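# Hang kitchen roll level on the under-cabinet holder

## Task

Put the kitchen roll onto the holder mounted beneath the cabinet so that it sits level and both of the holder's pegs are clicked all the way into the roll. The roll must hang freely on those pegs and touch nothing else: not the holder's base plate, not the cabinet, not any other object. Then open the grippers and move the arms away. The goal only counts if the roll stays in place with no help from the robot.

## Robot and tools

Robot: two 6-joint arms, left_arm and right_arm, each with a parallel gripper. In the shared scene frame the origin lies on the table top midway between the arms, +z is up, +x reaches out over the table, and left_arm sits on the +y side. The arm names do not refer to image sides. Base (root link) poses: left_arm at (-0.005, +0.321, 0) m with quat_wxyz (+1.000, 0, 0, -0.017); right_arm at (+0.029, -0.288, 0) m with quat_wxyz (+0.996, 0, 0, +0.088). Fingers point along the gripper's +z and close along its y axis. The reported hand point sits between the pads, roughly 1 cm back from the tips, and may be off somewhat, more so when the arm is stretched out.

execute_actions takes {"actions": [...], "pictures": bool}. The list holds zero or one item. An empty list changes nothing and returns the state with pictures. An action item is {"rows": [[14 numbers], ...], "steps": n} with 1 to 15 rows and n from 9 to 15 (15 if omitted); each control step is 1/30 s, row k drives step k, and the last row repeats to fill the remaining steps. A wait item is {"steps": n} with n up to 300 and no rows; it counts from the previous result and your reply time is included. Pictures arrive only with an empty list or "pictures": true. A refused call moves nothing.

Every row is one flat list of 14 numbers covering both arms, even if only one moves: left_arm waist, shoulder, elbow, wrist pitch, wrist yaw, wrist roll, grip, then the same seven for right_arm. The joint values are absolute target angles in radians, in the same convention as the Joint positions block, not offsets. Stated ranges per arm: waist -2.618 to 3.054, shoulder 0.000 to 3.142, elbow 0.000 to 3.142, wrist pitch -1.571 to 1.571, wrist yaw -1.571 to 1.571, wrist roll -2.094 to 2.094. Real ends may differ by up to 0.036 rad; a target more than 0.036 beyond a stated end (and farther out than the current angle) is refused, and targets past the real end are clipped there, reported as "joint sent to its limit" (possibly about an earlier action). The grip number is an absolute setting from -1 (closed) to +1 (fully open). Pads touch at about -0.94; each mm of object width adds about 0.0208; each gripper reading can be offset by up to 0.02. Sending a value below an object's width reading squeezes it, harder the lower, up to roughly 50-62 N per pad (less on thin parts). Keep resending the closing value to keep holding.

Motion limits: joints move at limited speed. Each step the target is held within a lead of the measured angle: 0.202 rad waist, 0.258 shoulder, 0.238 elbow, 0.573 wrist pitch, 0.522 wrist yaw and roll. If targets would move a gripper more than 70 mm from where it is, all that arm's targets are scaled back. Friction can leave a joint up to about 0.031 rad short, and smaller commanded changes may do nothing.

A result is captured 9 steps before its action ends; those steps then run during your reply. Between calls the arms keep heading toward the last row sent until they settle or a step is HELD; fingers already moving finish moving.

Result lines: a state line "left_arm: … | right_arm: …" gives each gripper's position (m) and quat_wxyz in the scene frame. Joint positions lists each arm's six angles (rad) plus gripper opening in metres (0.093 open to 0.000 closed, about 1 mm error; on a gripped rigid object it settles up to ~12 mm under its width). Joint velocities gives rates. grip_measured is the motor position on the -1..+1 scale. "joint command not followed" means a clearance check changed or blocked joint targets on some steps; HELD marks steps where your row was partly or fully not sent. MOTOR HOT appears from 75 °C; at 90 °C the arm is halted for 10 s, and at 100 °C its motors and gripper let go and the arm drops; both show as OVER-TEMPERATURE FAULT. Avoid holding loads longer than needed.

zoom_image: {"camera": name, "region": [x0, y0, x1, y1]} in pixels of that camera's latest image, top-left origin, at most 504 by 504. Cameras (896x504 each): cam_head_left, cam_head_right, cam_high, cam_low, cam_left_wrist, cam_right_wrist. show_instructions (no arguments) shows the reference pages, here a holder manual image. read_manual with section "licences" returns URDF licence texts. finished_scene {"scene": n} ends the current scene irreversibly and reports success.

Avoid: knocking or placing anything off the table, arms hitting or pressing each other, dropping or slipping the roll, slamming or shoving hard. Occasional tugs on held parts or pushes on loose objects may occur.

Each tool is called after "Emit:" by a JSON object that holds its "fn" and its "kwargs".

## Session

Emit:
{"fn": "execute_actions", "kwargs": {"actions": []}}

Emit:
{"fn": "show_instructions", "kwargs": {}}

Scene clock: 0.00 s of 6000.00 s.
left_arm: end_effector_position=(+0.3282, +0.1631, +0.2913) grip_measured=+0.980 end_effector_quat_wxyz=(+0.567, +0.606, +0.500, -0.245) | right_arm: end_effector_position=(+0.0690, -0.4377, +0.1723) grip_measured=+1.000 end_effector_quat_wxyz=(+0.023, +0.166, +0.958, -0.232)
Joint positions: left_arm=[ 0.03   1.417  1.197 -0.49   1.201  1.149  0.092] | right_arm=[-1.191  0.744  0.905 -1.341  0.27  -0.725  0.093]
Joint velocities: left_arm=[ 0.007 -0.012 -0.002  0.007 -0.022 -0.051  0.   ] | right_arm=[-0.012 -0.002 -0.007 -0.007 -0.051 -0.007  0.   ]

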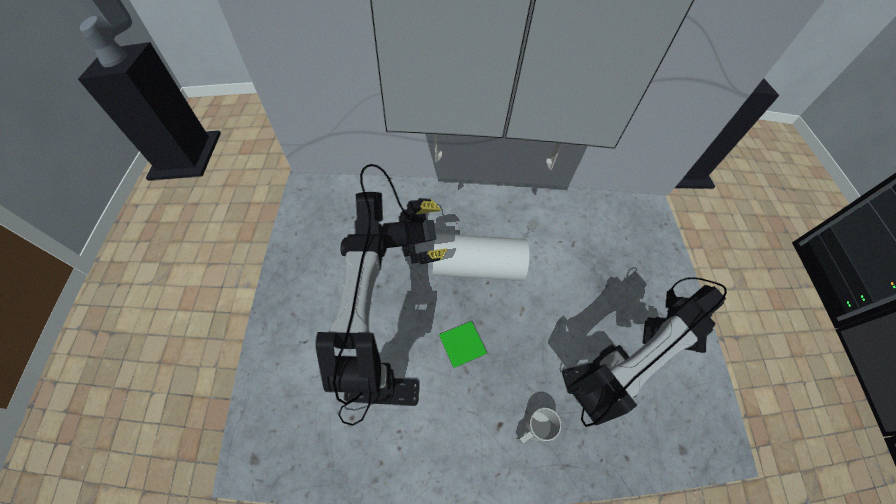

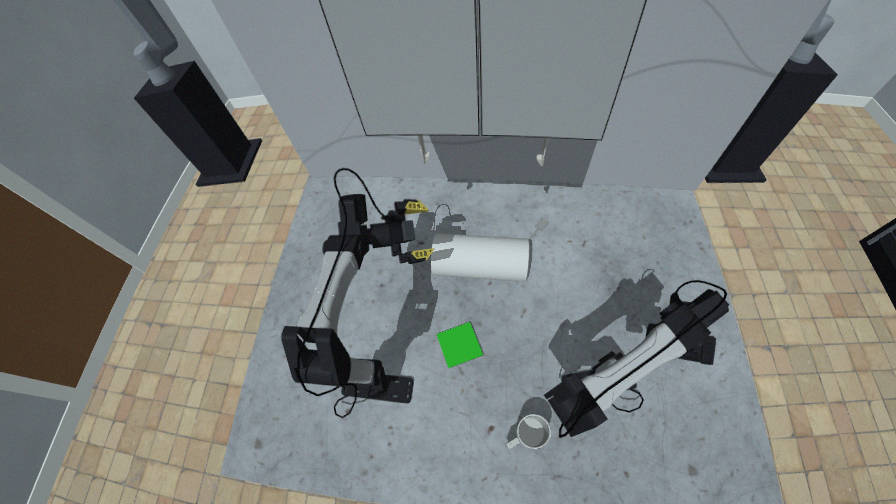

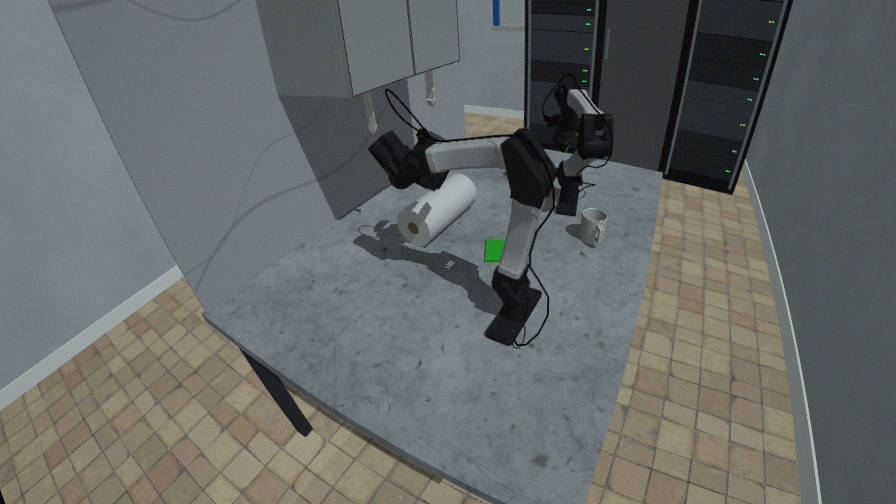

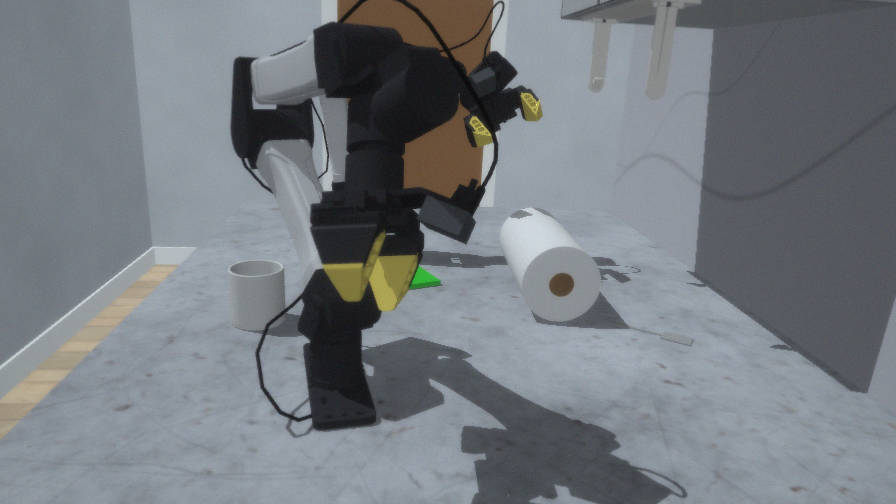

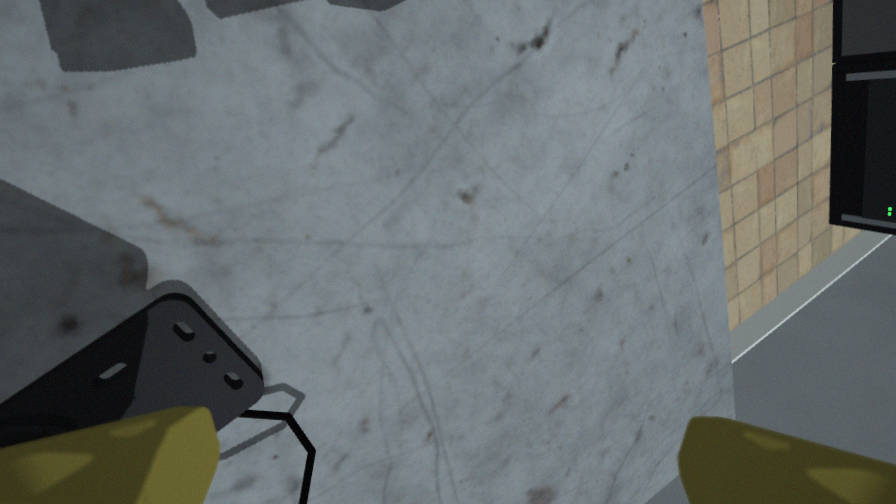

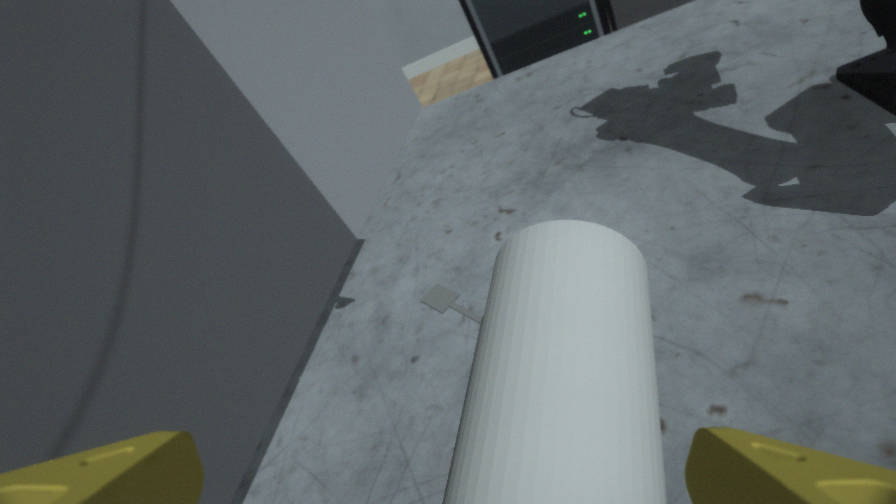

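Reference images for this scene: kitchen roll holder manual.

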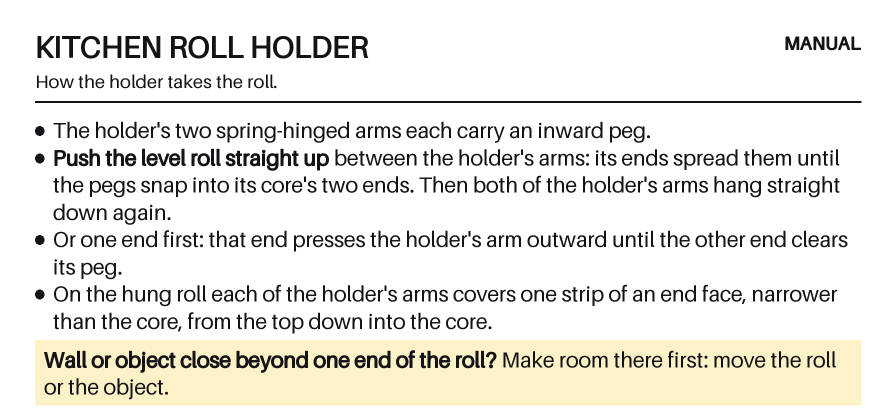

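Emit:
{"fn": "execute_actions", "kwargs": {"actions": [{"rows":[[0.24,1.6,0.86,0.4,1.25,1.57,0.45,-0.3,1.5,0.72,0.5,-1.25,-1.57,0.45]]}]}}

Emit:
{"fn": "execute_actions", "kwargs": {"actions": [{"steps":22}]}}

Emit:
{"fn": "execute_actions", "kwargs": {"actions": [{"rows":[[0.24,1.65,0.86,0.45,1.25,1.57,0.45,-0.3,1.55,0.71,0.55,-1.25,-1.57,0.45],[0.24,1.7,0.86,0.5,1.25,1.57,0.45,-0.29,1.6,0.7,0.6,-1.25,-1.57,0.45],[0.23,1.75,0.86,0.55,1.25,1.57,0.45,-0.28,1.65,0.7,0.65,-1.25,-1.57,0.45],[0.23,1.8,0.86,0.6,1.25,1.57,0.45,-0.27,1.7,0.7,0.7,-1.25,-1.57,0.45],[0.22,1.85,0.86,0.65,1.25,1.57,0.45,-0.26,1.75,0.7,0.75,-1.25,-1.57,0.45],[0.22,1.9,0.86,0.7,1.25,1.57,0.45,-0.25,1.8,0.7,0.8,-1.25,-1.57,0.45],[0.21,1.94,0.86,0.75,1.25,1.57,0.45,-0.24,1.85,0.7,0.83,-1.25,-1.57,0.45],[0.21,1.98,0.85,0.75,1.25,1.57,0.45,-0.24,1.89,0.7,0.83,-1.25,-1.57,0.45],[0.2,2.01,0.85,0.75,1.25,1.57,0.45,-0.23,1.93,0.7,0.83,-1.25,-1.57,0.45],[0.2,2.04,0.85,0.75,1.25,1.57,0.45,-0.23,1.96,0.7,0.83,-1.25,-1.57,0.45],[0.19,2.06,0.85,0.75,1.25,1.57,0.45,-0.22,1.985,0.7,0.83,-1.25,-1.57,0.45],[0.18,2.08,0.85,0.75,1.25,1.57,0.45,-0.21,2.005,0.7,0.83,-1.25,-1.57,0.45]]}]}}

Emit:
{"fn": "execute_actions", "kwargs": {"actions": [{"steps":20}], "pictures": true}}

Scene clock: 1.33 s of 6000.00 s.
left_arm: end_effector_position=(+0.3746, +0.2287, +0.2131) grip_measured=+0.453 end_effector_quat_wxyz=(+0.632, +0.635, +0.435, -0.090) | right_arm: end_effector_position=(+0.1770, -0.4430, +0.1309) grip_measured=+0.453 end_effector_quat_wxyz=(+0.126, -0.101, +0.974, -0.156)
Joint positions: left_arm=[0.213 1.553 0.942 0.01  1.237 1.402 0.067] | right_arm=[-0.992  0.955  0.813 -1.024 -0.011 -1.021  0.067]
Joint velocities: left_arm=[ 0.745  1.116 -1.463  2.44  -0.095  1.077 -0.001] | right_arm=[ 1.106  1.35  -0.374  1.795 -1.575 -1.531 -0.001]
Steps of this call (steps 1 to 34: nothing new was sent; steps 35 to 40: the first 6 steps of this action). Readings (joint positions):
35: left_arm=[0.043 1.423 1.176 -0.437 1.216 1.185] | right_arm=[-1.176 0.754 0.897 -1.314 0.242 -0.764]
36: left_arm=[0.073 1.433 1.145 -0.362 1.227 1.229] | right_arm=[-1.140 0.780 0.881 -1.261 0.193 -0.813]
38: left_arm=[0.148 1.483 1.055 -0.193 1.235 1.314] | right_arm=[-1.068 0.862 0.844 -1.144 0.094 -0.914]
40: the state above

Scene clock: 2.07 s of 6000.00 s.
left_arm: end_effector_position=(+0.3883, +0.2428, +0.2034) grip_measured=+0.453 end_effector_quat_wxyz=(+0.662, +0.675, +0.322, +0.048) | right_arm: end_effector_position=(+0.3935, -0.1753, +0.2106) grip_measured=+0.452 end_effector_quat_wxyz=(+0.661, -0.687, +0.297, -0.052)
Joint positions: left_arm=[0.245 1.612 0.849 0.38  1.243 1.562 0.067] | right_arm=[-0.297  1.485  0.742  0.412 -1.186 -1.549  0.067]
Joint velocities: left_arm=[ 0.012  0.007 -0.022 -0.037  0.007  0.022 -0.   ] | right_arm=[ 0.007  0.007 -0.007  0.564 -0.462 -0.139  0.001]
Kept back: nothing.
Steps of this call (steps 1 to 9: the last 9 steps of your previous action; steps 10 to 22: the robot went on to your last target). Readings (joint positions):
1: left_arm=[0.234 1.588 0.902 0.076 1.234 1.435] | right_arm=[-0.953 1.004 0.801 -0.962 -0.064 -1.076]
2: left_arm=[0.244 1.614 0.873 0.124 1.231 1.461] | right_arm=[-0.913 1.054 0.792 -0.900 -0.120 -1.129]
4: left_arm=[0.245 1.633 0.850 0.192 1.230 1.498] | right_arm=[-0.832 1.156 0.781 -0.771 -0.233 -1.222]
8: left_arm=[0.245 1.617 0.849 0.306 1.238 1.536] | right_arm=[-0.658 1.364 0.770 -0.487 -0.477 -1.361]
22: the state above

Scene clock: 2.27 s of 6000.00 s.
left_arm: end_effector_position=(+0.4071, +0.2424, +0.1639) grip_measured=+0.453 end_effector_quat_wxyz=(+0.663, +0.677, +0.315, +0.043) | right_arm: end_effector_position=(+0.4095, -0.1676, +0.1746) grip_measured=+0.452 end_effector_quat_wxyz=(+0.670, -0.693, +0.262, -0.043)
Joint positions: left_arm=[0.235 1.784 0.853 0.552 1.251 1.562 0.067] | right_arm=[-0.278  1.683  0.741  0.64  -1.234 -1.559  0.067]
Joint velocities: left_arm=[-0.12   1.57  -0.002  1.121 -0.081  0.051 -0.   ] | right_arm=[ 0.242  1.614 -0.032  1.165  0.051 -0.066 -0.001]
Steps of this call (steps 1 to 6: the first 6 steps of this action). Readings (joint positions):
1: left_arm=[0.245 1.615 0.849 0.388 1.245 1.562] | right_arm=[-0.297 1.490 0.742 0.439 -1.200 -1.552]
2: left_arm=[0.245 1.627 0.849 0.410 1.247 1.562] | right_arm=[-0.297 1.507 0.742 0.476 -1.212 -1.554]
4: left_arm=[0.242 1.685 0.851 0.476 1.251 1.562] | right_arm=[-0.293 1.578 0.742 0.559 -1.227 -1.557]
6: the state above

Scene clock: 2.93 s of 6000.00 s.
left_arm: end_effector_position=(+0.4136, +0.2231, +0.0684) grip_measured=+0.453 end_effector_quat_wxyz=(+0.650, +0.679, +0.341, -0.019) | right_arm: end_effector_position=(+0.4047, -0.1436, +0.0764) grip_measured=+0.452 end_effector_quat_wxyz=(+0.652, -0.699, +0.291, +0.041)
Joint positions: left_arm=[0.183 2.091 0.853 0.729 1.247 1.563 0.067] | right_arm=[-0.216  2.001  0.711  0.818 -1.245 -1.563  0.067]
Joint velocities: left_arm=[ 0.012  0.002  0.022  0.022 -0.007 -0.007  0.001] | right_arm=[-0.002  0.012  0.002  0.007 -0.095  0.037  0.   ]
Kept back: nothing.
Steps of this call (steps 1 to 9: the last 9 steps of your previous action; steps 10 to 20: the robot went on to your last target). Readings (joint positions):
1: left_arm=[0.230 1.839 0.853 0.589 1.251 1.562] | right_arm=[-0.269 1.739 0.739 0.679 -1.235 -1.560]
2: left_arm=[0.225 1.894 0.853 0.618 1.250 1.563] | right_arm=[-0.260 1.793 0.736 0.708 -1.235 -1.561]
4: left_arm=[0.215 1.987 0.853 0.654 1.248 1.563] | right_arm=[-0.244 1.888 0.728 0.746 -1.237 -1.562]
8: left_arm=[0.191 2.086 0.853 0.682 1.247 1.563] | right_arm=[-0.221 1.995 0.714 0.772 -1.238 -1.563]
20: the state above

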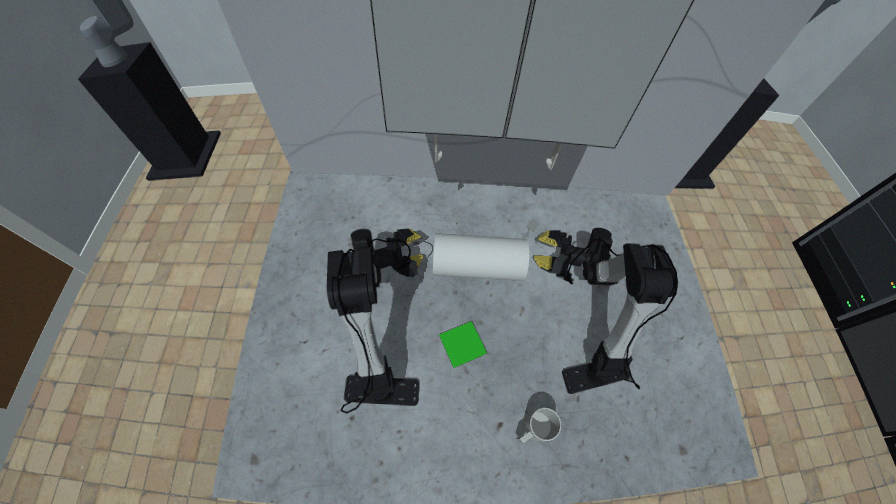

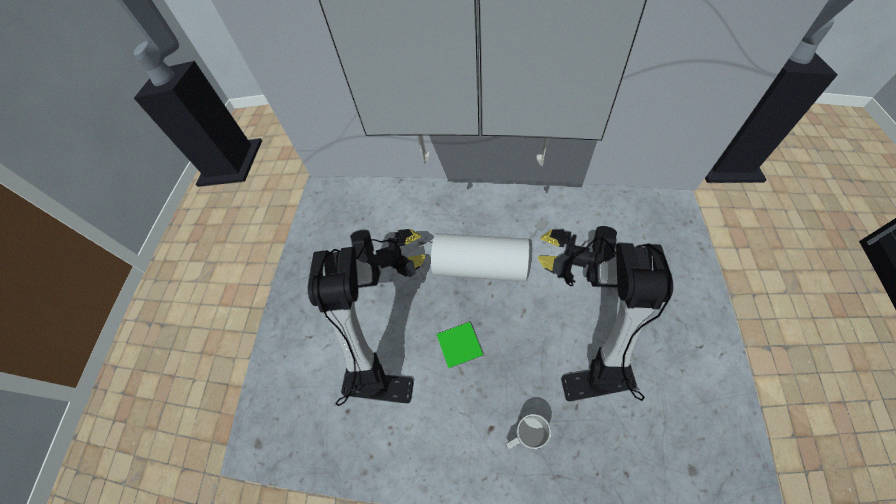

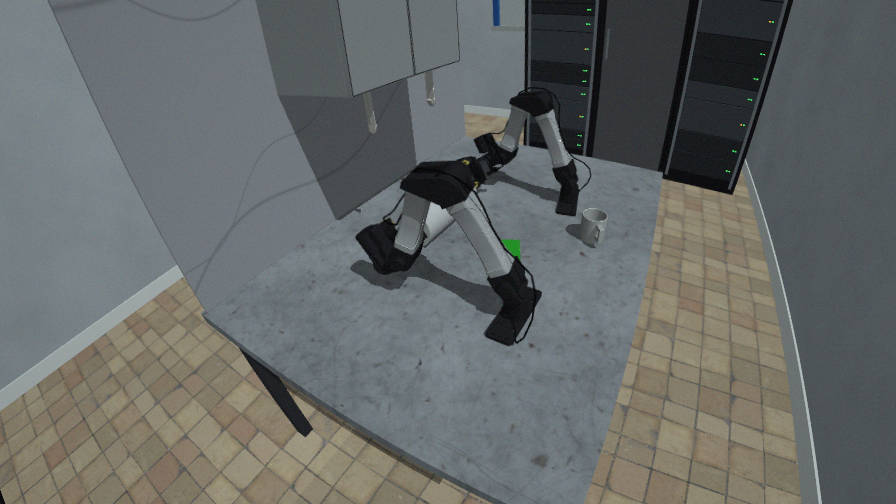

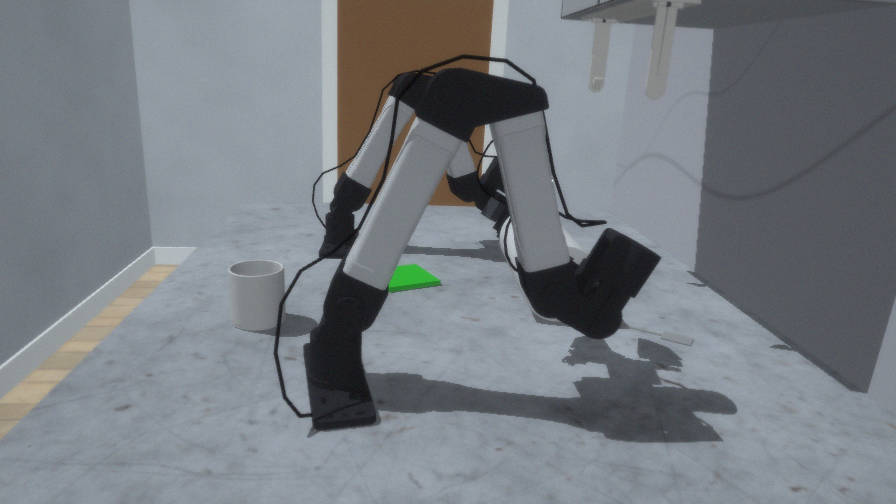

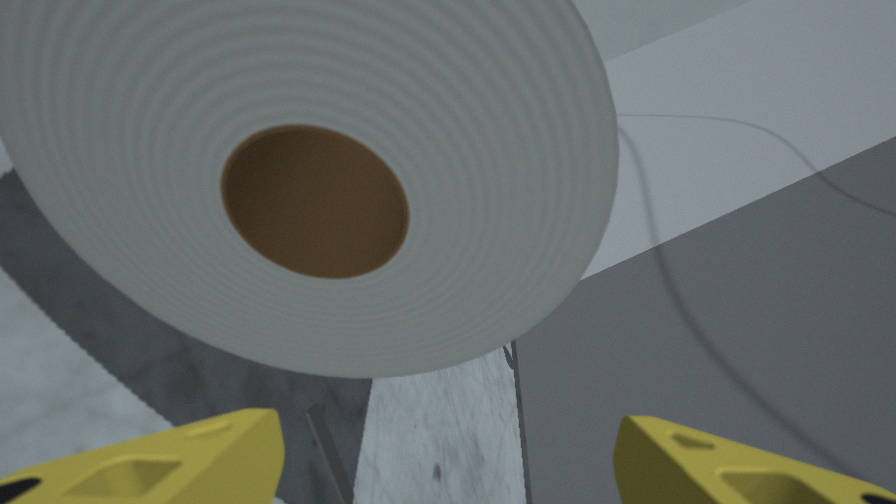

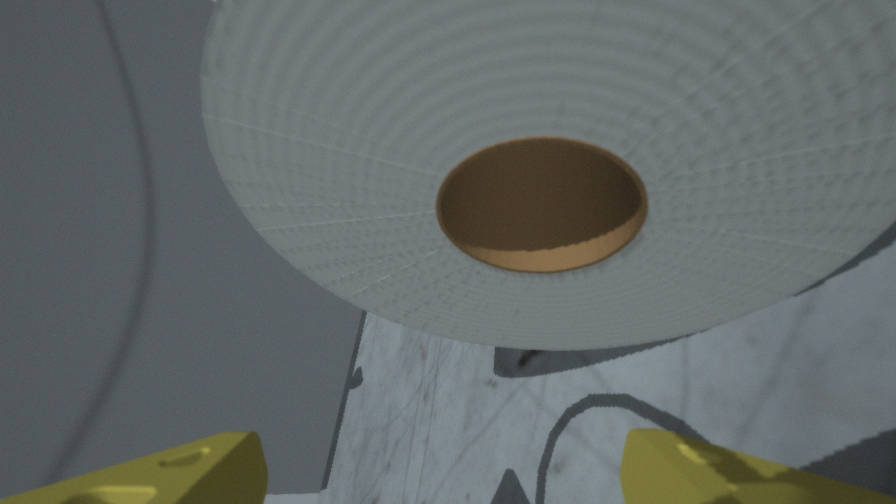

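Emit:
{"fn": "execute_actions", "kwargs": {"actions": [{"rows":[[0.18,2.06,0.81,0.76,1.25,1.57,0.45,-0.21,1.985,0.67,0.84,-1.25,-1.57,0.45],[0.18,2.04,0.77,0.78,1.25,1.57,0.45,-0.21,1.975,0.64,0.86,-1.25,-1.57,0.45],[0.18,2.02,0.74,0.8,1.25,1.57,0.45,-0.21,1.965,0.61,0.88,-1.25,-1.57,0.45],[0.17,2.005,0.71,0.81,1.25,1.57,0.45,-0.2,1.955,0.585,0.89,-1.25,-1.57,0.45],[0.16,2.005,0.71,0.81,1.25,1.57,0.45,-0.185,1.955,0.585,0.89,-1.25,-1.57,0.45],[0.15,2.005,0.71,0.81,1.25,1.57,0.45,-0.17,1.955,0.585,0.89,-1.25,-1.57,0.45],[0.14,2.005,0.71,0.81,1.25,1.57,0.45,-0.155,1.955,0.585,0.89,-1.25,-1.57,0.45],[0.13,2.005,0.71,0.81,1.25,1.57,0.45,-0.14,1.955,0.585,0.89,-1.25,-1.57,0.45],[0.12,2.005,0.71,0.81,1.25,1.57,0.45,-0.13,1.955,0.585,0.89,-1.25,-1.57,0.45]]}]}}

Emit:
{"fn": "execute_actions", "kwargs": {"actions": [{"steps":18}], "pictures": true}}

Scene clock: 4.17 s of 6000.00 s.
left_arm: end_effector_position=(+0.3862, +0.2159, +0.0684) grip_measured=+0.453 end_effector_quat_wxyz=(+0.648, +0.680, +0.341, -0.026) | right_arm: end_effector_position=(+0.3800, -0.1386, +0.0684) grip_measured=+0.452 end_effector_quat_wxyz=(+0.649, -0.699, +0.295, +0.054)
Joint positions: left_arm=[0.175 2.027 0.737 0.77  1.247 1.563 0.067] | right_arm=[-0.204  1.976  0.617  0.861 -1.246 -1.563  0.067]
Joint velocities: left_arm=[-0.178 -0.198 -0.398  0.081  0.037  0.037  0.   ] | right_arm=[ 0.266 -0.046 -0.393  0.066 -0.081 -0.007 -0.   ]
Steps of this call (steps 1 to 30: the robot went on to your last target; step 31: nothing new was sent; steps 32 to 37: the first 6 steps of this action). Readings (joint positions):
32: left_arm=[0.183 2.090 0.850 0.735 1.246 1.563] | right_arm=[-0.216 2.001 0.709 0.824 -1.245 -1.563]
33: left_arm=[0.183 2.082 0.836 0.742 1.245 1.563] | right_arm=[-0.216 1.999 0.700 0.832 -1.245 -1.563]
35: left_arm=[0.183 2.052 0.782 0.760 1.244 1.563] | right_arm=[-0.215 1.986 0.658 0.851 -1.245 -1.563]
37: the state above

Scene clock: 4.77 s of 6000.00 s.
left_arm: end_effector_position=(+0.3782, +0.1951, +0.0697) grip_measured=+0.453 end_effector_quat_wxyz=(+0.649, +0.690, +0.318, -0.038) | right_arm: end_effector_position=(+0.3650, -0.1136, +0.0677) grip_measured=+0.452 end_effector_quat_wxyz=(+0.648, -0.710, +0.267, +0.076)
Joint positions: left_arm=[0.122 2.022 0.725 0.792 1.248 1.563 0.067] | right_arm=[-0.132  1.975  0.603  0.882 -1.248 -1.563  0.067]
Joint velocities: left_arm=[-0.012 -0.007 -0.012  0.037 -0.022  0.007  0.   ] | right_arm=[-0.002 -0.007 -0.012  0.037  0.022  0.022  0.   ]
Kept back: nothing.
Steps of this call (steps 1 to 9: the last 9 steps of your previous action; steps 10 to 18: the robot went on to your last target). Readings (joint positions):
1: left_arm=[0.167 2.023 0.728 0.773 1.248 1.563] | right_arm=[-0.193 1.975 0.608 0.863 -1.247 -1.563]
2: left_arm=[0.157 2.022 0.726 0.776 1.248 1.563] | right_arm=[-0.178 1.975 0.603 0.864 -1.247 -1.563]
4: left_arm=[0.136 2.022 0.725 0.781 1.248 1.563] | right_arm=[-0.148 1.975 0.603 0.869 -1.247 -1.563]
8: left_arm=[0.122 2.022 0.725 0.788 1.248 1.563] | right_arm=[-0.132 1.975 0.603 0.877 -1.248 -1.563]
18: the state above

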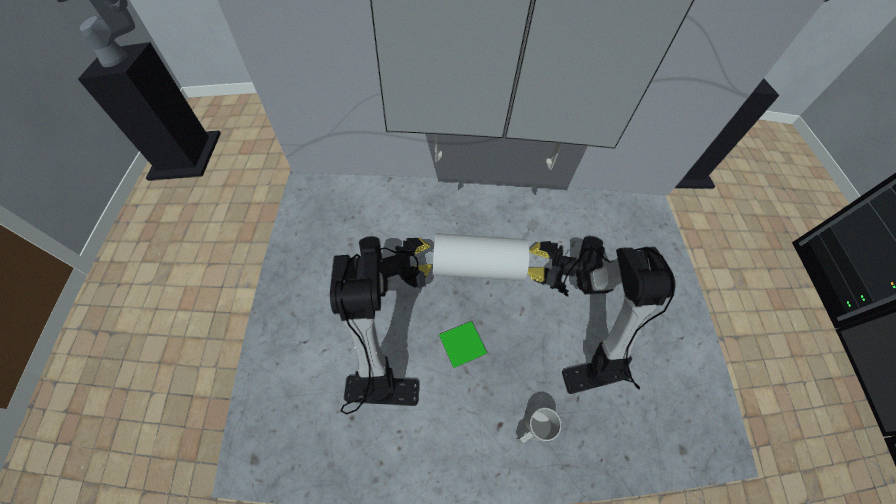

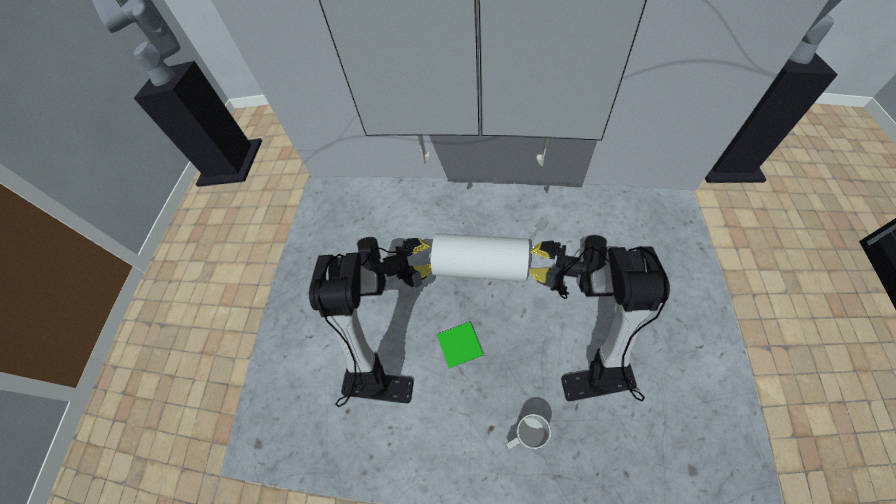

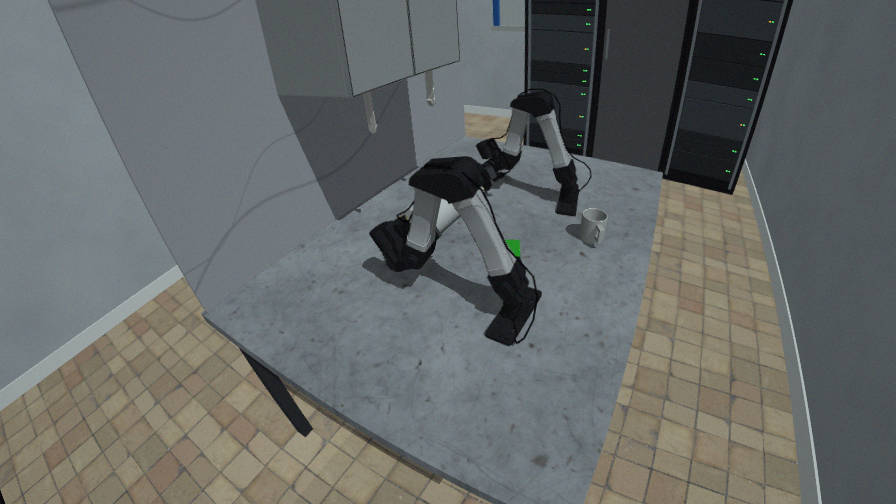

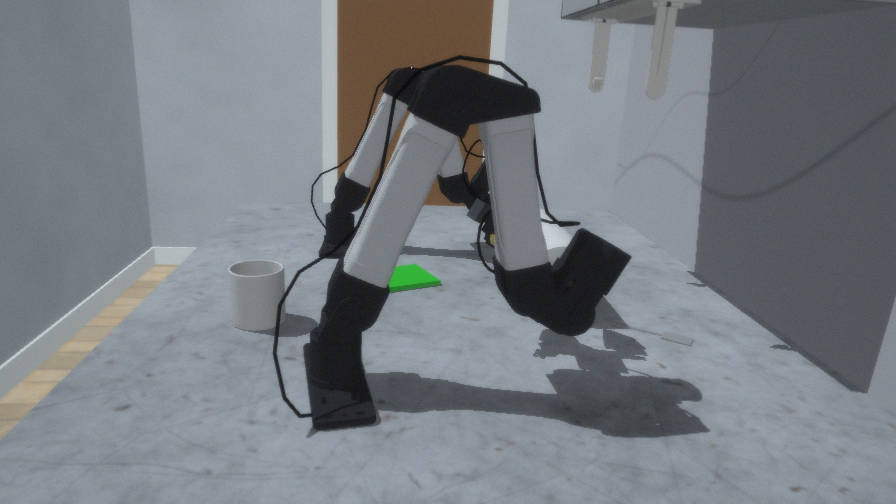

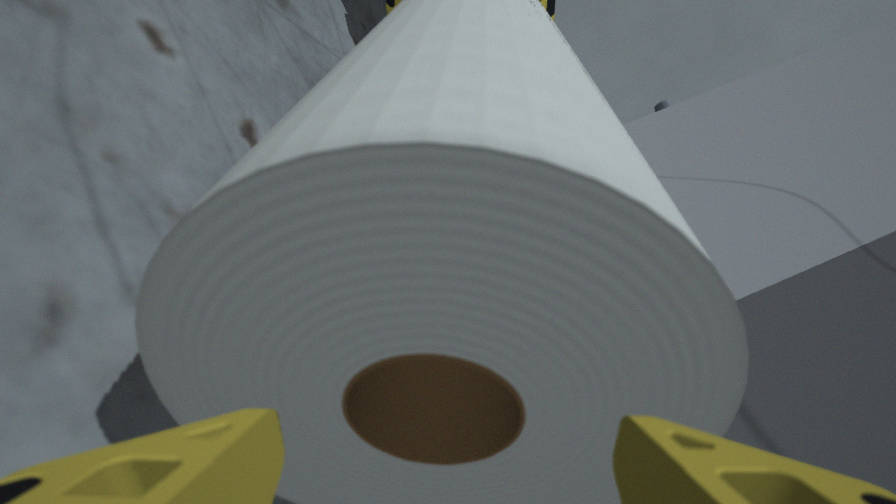

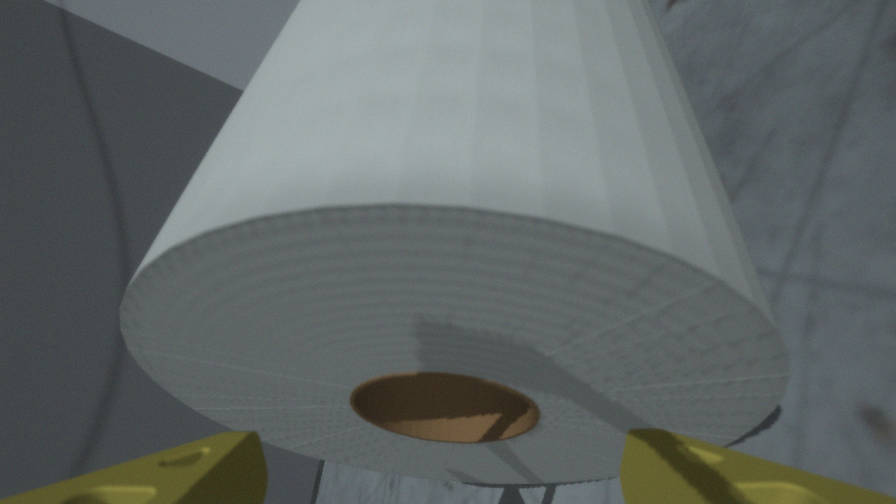

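Emit:
{"fn": "execute_actions", "kwargs": {"actions": [{"rows":[[0.11,2.005,0.71,0.81,1.25,1.57,0.45,-0.125,1.96,0.6,0.89,-1.25,-1.57,0.45],[0.1,2.005,0.71,0.81,1.25,1.57,0.45,-0.12,1.96,0.6,0.89,-1.25,-1.57,0.45],[0.09,2.005,0.71,0.81,1.25,1.57,0.45,-0.115,1.96,0.6,0.89,-1.25,-1.57,0.45],[0.08,2.005,0.71,0.81,1.25,1.57,0.45,-0.11,1.96,0.6,0.89,-1.25,-1.57,0.45],[0.07,2.005,0.71,0.81,1.26,1.57,0.45,-0.1,1.96,0.6,0.89,-1.26,-1.57,0.45],[0.06,2.005,0.71,0.81,1.27,1.57,0.45,-0.09,1.96,0.6,0.89,-1.27,-1.57,0.45],[0.05,2.005,0.71,0.81,1.28,1.57,0.45,-0.08,1.96,0.6,0.89,-1.28,-1.57,0.45],[0.04,2.005,0.71,0.81,1.29,1.57,0.45,-0.07,1.96,0.6,0.89,-1.29,-1.57,0.45],[0.03,2.005,0.71,0.81,1.29,1.57,0.45,-0.065,1.96,0.6,0.89,-1.29,-1.57,0.45]]}]}}

Emit:
{"fn": "execute_actions", "kwargs": {"actions": [{"rows":[[0.03,2.005,0.725,0.83,1.29,1.57,0.45,-0.065,1.985,0.63,0.9,-1.29,-1.57,0.45],[0.03,2.005,0.725,0.85,1.29,1.57,0.45,-0.065,1.992,0.645,0.91,-1.29,-1.57,0.45],[0.03,2.005,0.725,0.87,1.29,1.57,0.45,-0.065,2,0.66,0.92,-1.29,-1.57,0.45],[0.025,2.005,0.725,0.89,1.3,1.57,0.45,-0.06,2.007,0.675,0.93,-1.3,-1.57,0.45],[0.025,2.005,0.725,0.91,1.3,1.57,0.45,-0.06,2.014,0.69,0.94,-1.3,-1.57,0.45],[0.02,2.005,0.725,0.93,1.3,1.57,0.45,-0.06,2.021,0.705,0.955,-1.3,-1.57,0.45],[0.02,2.005,0.725,0.95,1.3,1.57,0.45,-0.06,2.028,0.72,0.97,-1.3,-1.57,0.45]]}]}}

Emit:
{"fn": "execute_actions", "kwargs": {"actions": [{"steps":18}], "pictures": true}}

Scene clock: 6.40 s of 6000.00 s.
left_arm: end_effector_position=(+0.3739, +0.1826, +0.0699) grip_measured=+0.453 end_effector_quat_wxyz=(+0.649, +0.695, +0.306, -0.048) | right_arm: end_effector_position=(+0.3623, -0.1088, +0.0679) grip_measured=+0.452 end_effector_quat_wxyz=(+0.647, -0.711, +0.261, +0.081)
Joint positions: left_arm=[0.089 2.022 0.725 0.793 1.248 1.564 0.067] | right_arm=[-0.118  1.975  0.603  0.882 -1.25  -1.563  0.067]
Joint velocities: left_arm=[-0.281  0.007 -0.017 -0.051 -0.11   0.095 -0.   ] | right_arm=[ 0.149 -0.007 -0.007 -0.007 -0.037  0.022 -0.001]
Steps of this call (steps 1 to 15: the robot went on to your last target; steps 16 to 43: nothing new was sent; steps 44 to 49: the first 6 steps of this action). Readings (joint positions):
44: left_arm=[0.122 2.022 0.725 0.792 1.248 1.563] | right_arm=[-0.132 1.975 0.603 0.882 -1.248 -1.563]
45: left_arm=[0.120 2.022 0.725 0.793 1.248 1.563] | right_arm=[-0.132 1.975 0.603 0.882 -1.248 -1.563]
47: left_arm=[0.108 2.022 0.725 0.793 1.248 1.563] | right_arm=[-0.128 1.975 0.603 0.882 -1.248 -1.563]
49: the state above

Scene clock: 6.90 s of 6000.00 s.
left_arm: end_effector_position=(+0.3772, +0.1790, +0.0730) grip_measured=+0.453 end_effector_quat_wxyz=(+0.651, +0.700, +0.291, -0.028) | right_arm: end_effector_position=(+0.3769, -0.1059, +0.0800) grip_measured=+0.452 end_effector_quat_wxyz=(+0.658, -0.713, +0.234, +0.060)
Joint positions: left_arm=[0.076 2.022 0.725 0.834 1.229 1.575 0.067] | right_arm=[-0.113  1.987  0.656  0.912 -1.255 -1.563  0.067]
Joint velocities: left_arm=[-0.002 -0.002  0.017  0.403 -0.095 -0.051  0.   ] | right_arm=[-0.007  0.193  0.466  0.168 -0.037 -0.007 -0.001]
Steps of this call (steps 1 to 9: the last 9 steps of your previous action; steps 10 to 15: the first 6 steps of this action). Readings (joint positions):
10: left_arm=[0.079 2.022 0.725 0.792 1.238 1.574] | right_arm=[-0.114 1.975 0.603 0.898 -1.250 -1.563]
11: left_arm=[0.079 2.022 0.725 0.795 1.238 1.574] | right_arm=[-0.114 1.975 0.606 0.899 -1.251 -1.563]
13: left_arm=[0.077 2.022 0.725 0.807 1.234 1.574] | right_arm=[-0.113 1.977 0.625 0.902 -1.253 -1.563]
15: the state above

Scene clock: 7.50 s of 6000.00 s.
left_arm: end_effector_position=(+0.3822, +0.1795, +0.0822) grip_measured=+0.453 end_effector_quat_wxyz=(+0.661, +0.702, +0.267, +0.002) | right_arm: end_effector_position=(+0.3890, -0.1052, +0.0861) grip_measured=+0.452 end_effector_quat_wxyz=(+0.666, -0.713, +0.215, +0.039)
Joint positions: left_arm=[0.076 2.022 0.725 0.913 1.224 1.573 0.067] | right_arm=[-0.113  2.01   0.696  0.952 -1.255 -1.565  0.067]
Joint velocities: left_arm=[-0.002  0.002 -0.022  0.007  0.037 -0.037  0.   ] | right_arm=[-0.012  0.017 -0.007 -0.066  0.051  0.037 -0.   ]
Kept back: nothing.
Steps of this call (steps 1 to 9: the last 9 steps of your previous action; steps 10 to 18: the robot went on to your last target). Readings (joint positions):
1: left_arm=[0.076 2.022 0.725 0.851 1.227 1.575] | right_arm=[-0.113 1.994 0.672 0.919 -1.255 -1.563]
2: left_arm=[0.076 2.022 0.725 0.866 1.225 1.575] | right_arm=[-0.113 2.001 0.684 0.926 -1.255 -1.563]
4: left_arm=[0.076 2.022 0.725 0.889 1.224 1.574] | right_arm=[-0.113 2.008 0.696 0.935 -1.255 -1.563]
8: left_arm=[0.076 2.022 0.725 0.905 1.224 1.573] | right_arm=[-0.113 2.010 0.696 0.945 -1.255 -1.564]
18: the state above

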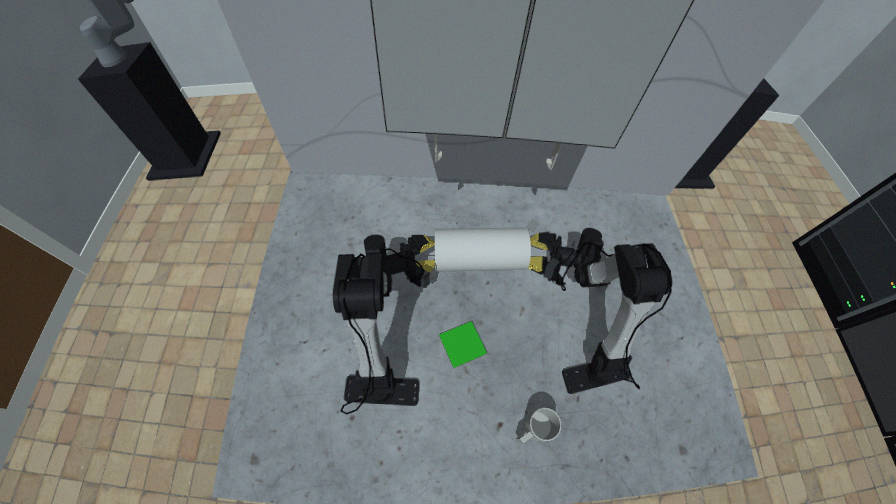

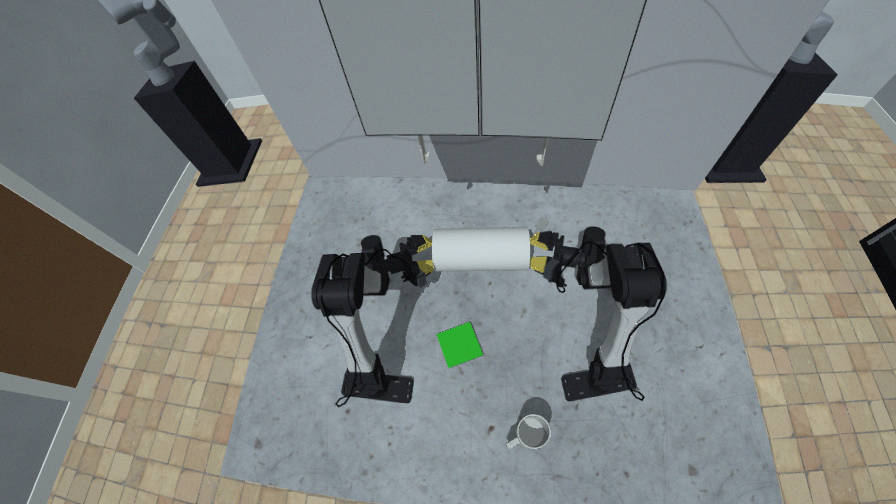

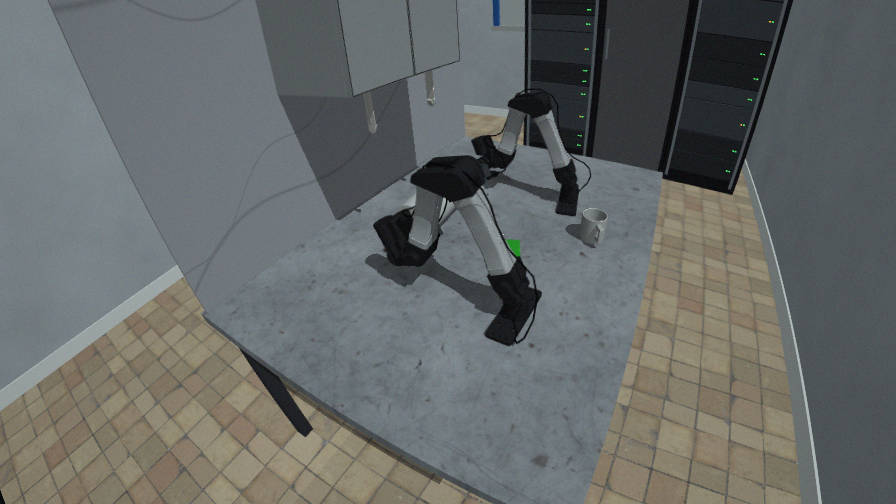

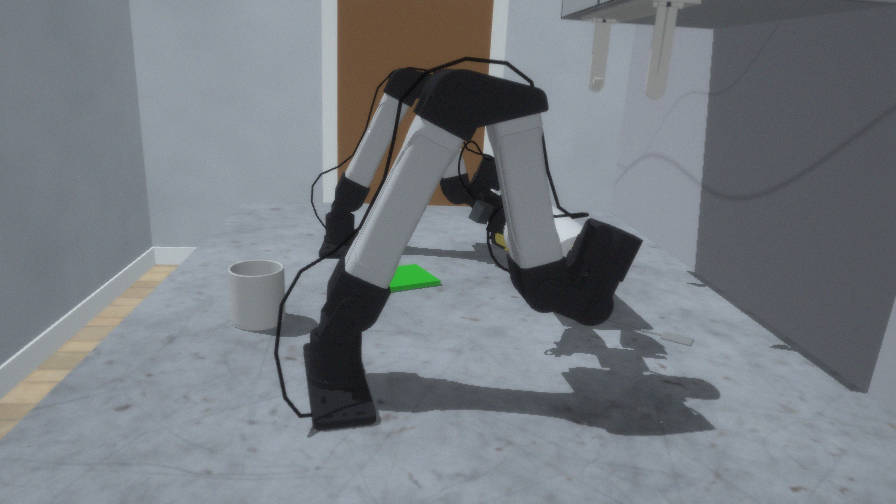

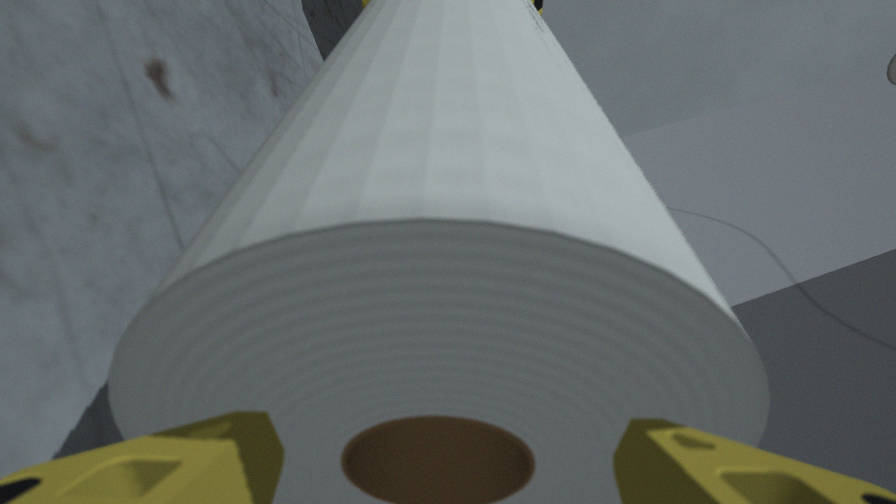

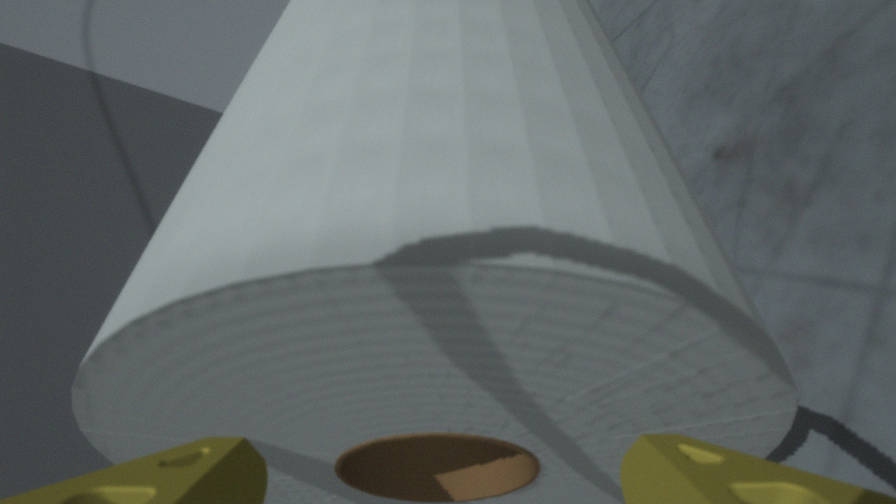

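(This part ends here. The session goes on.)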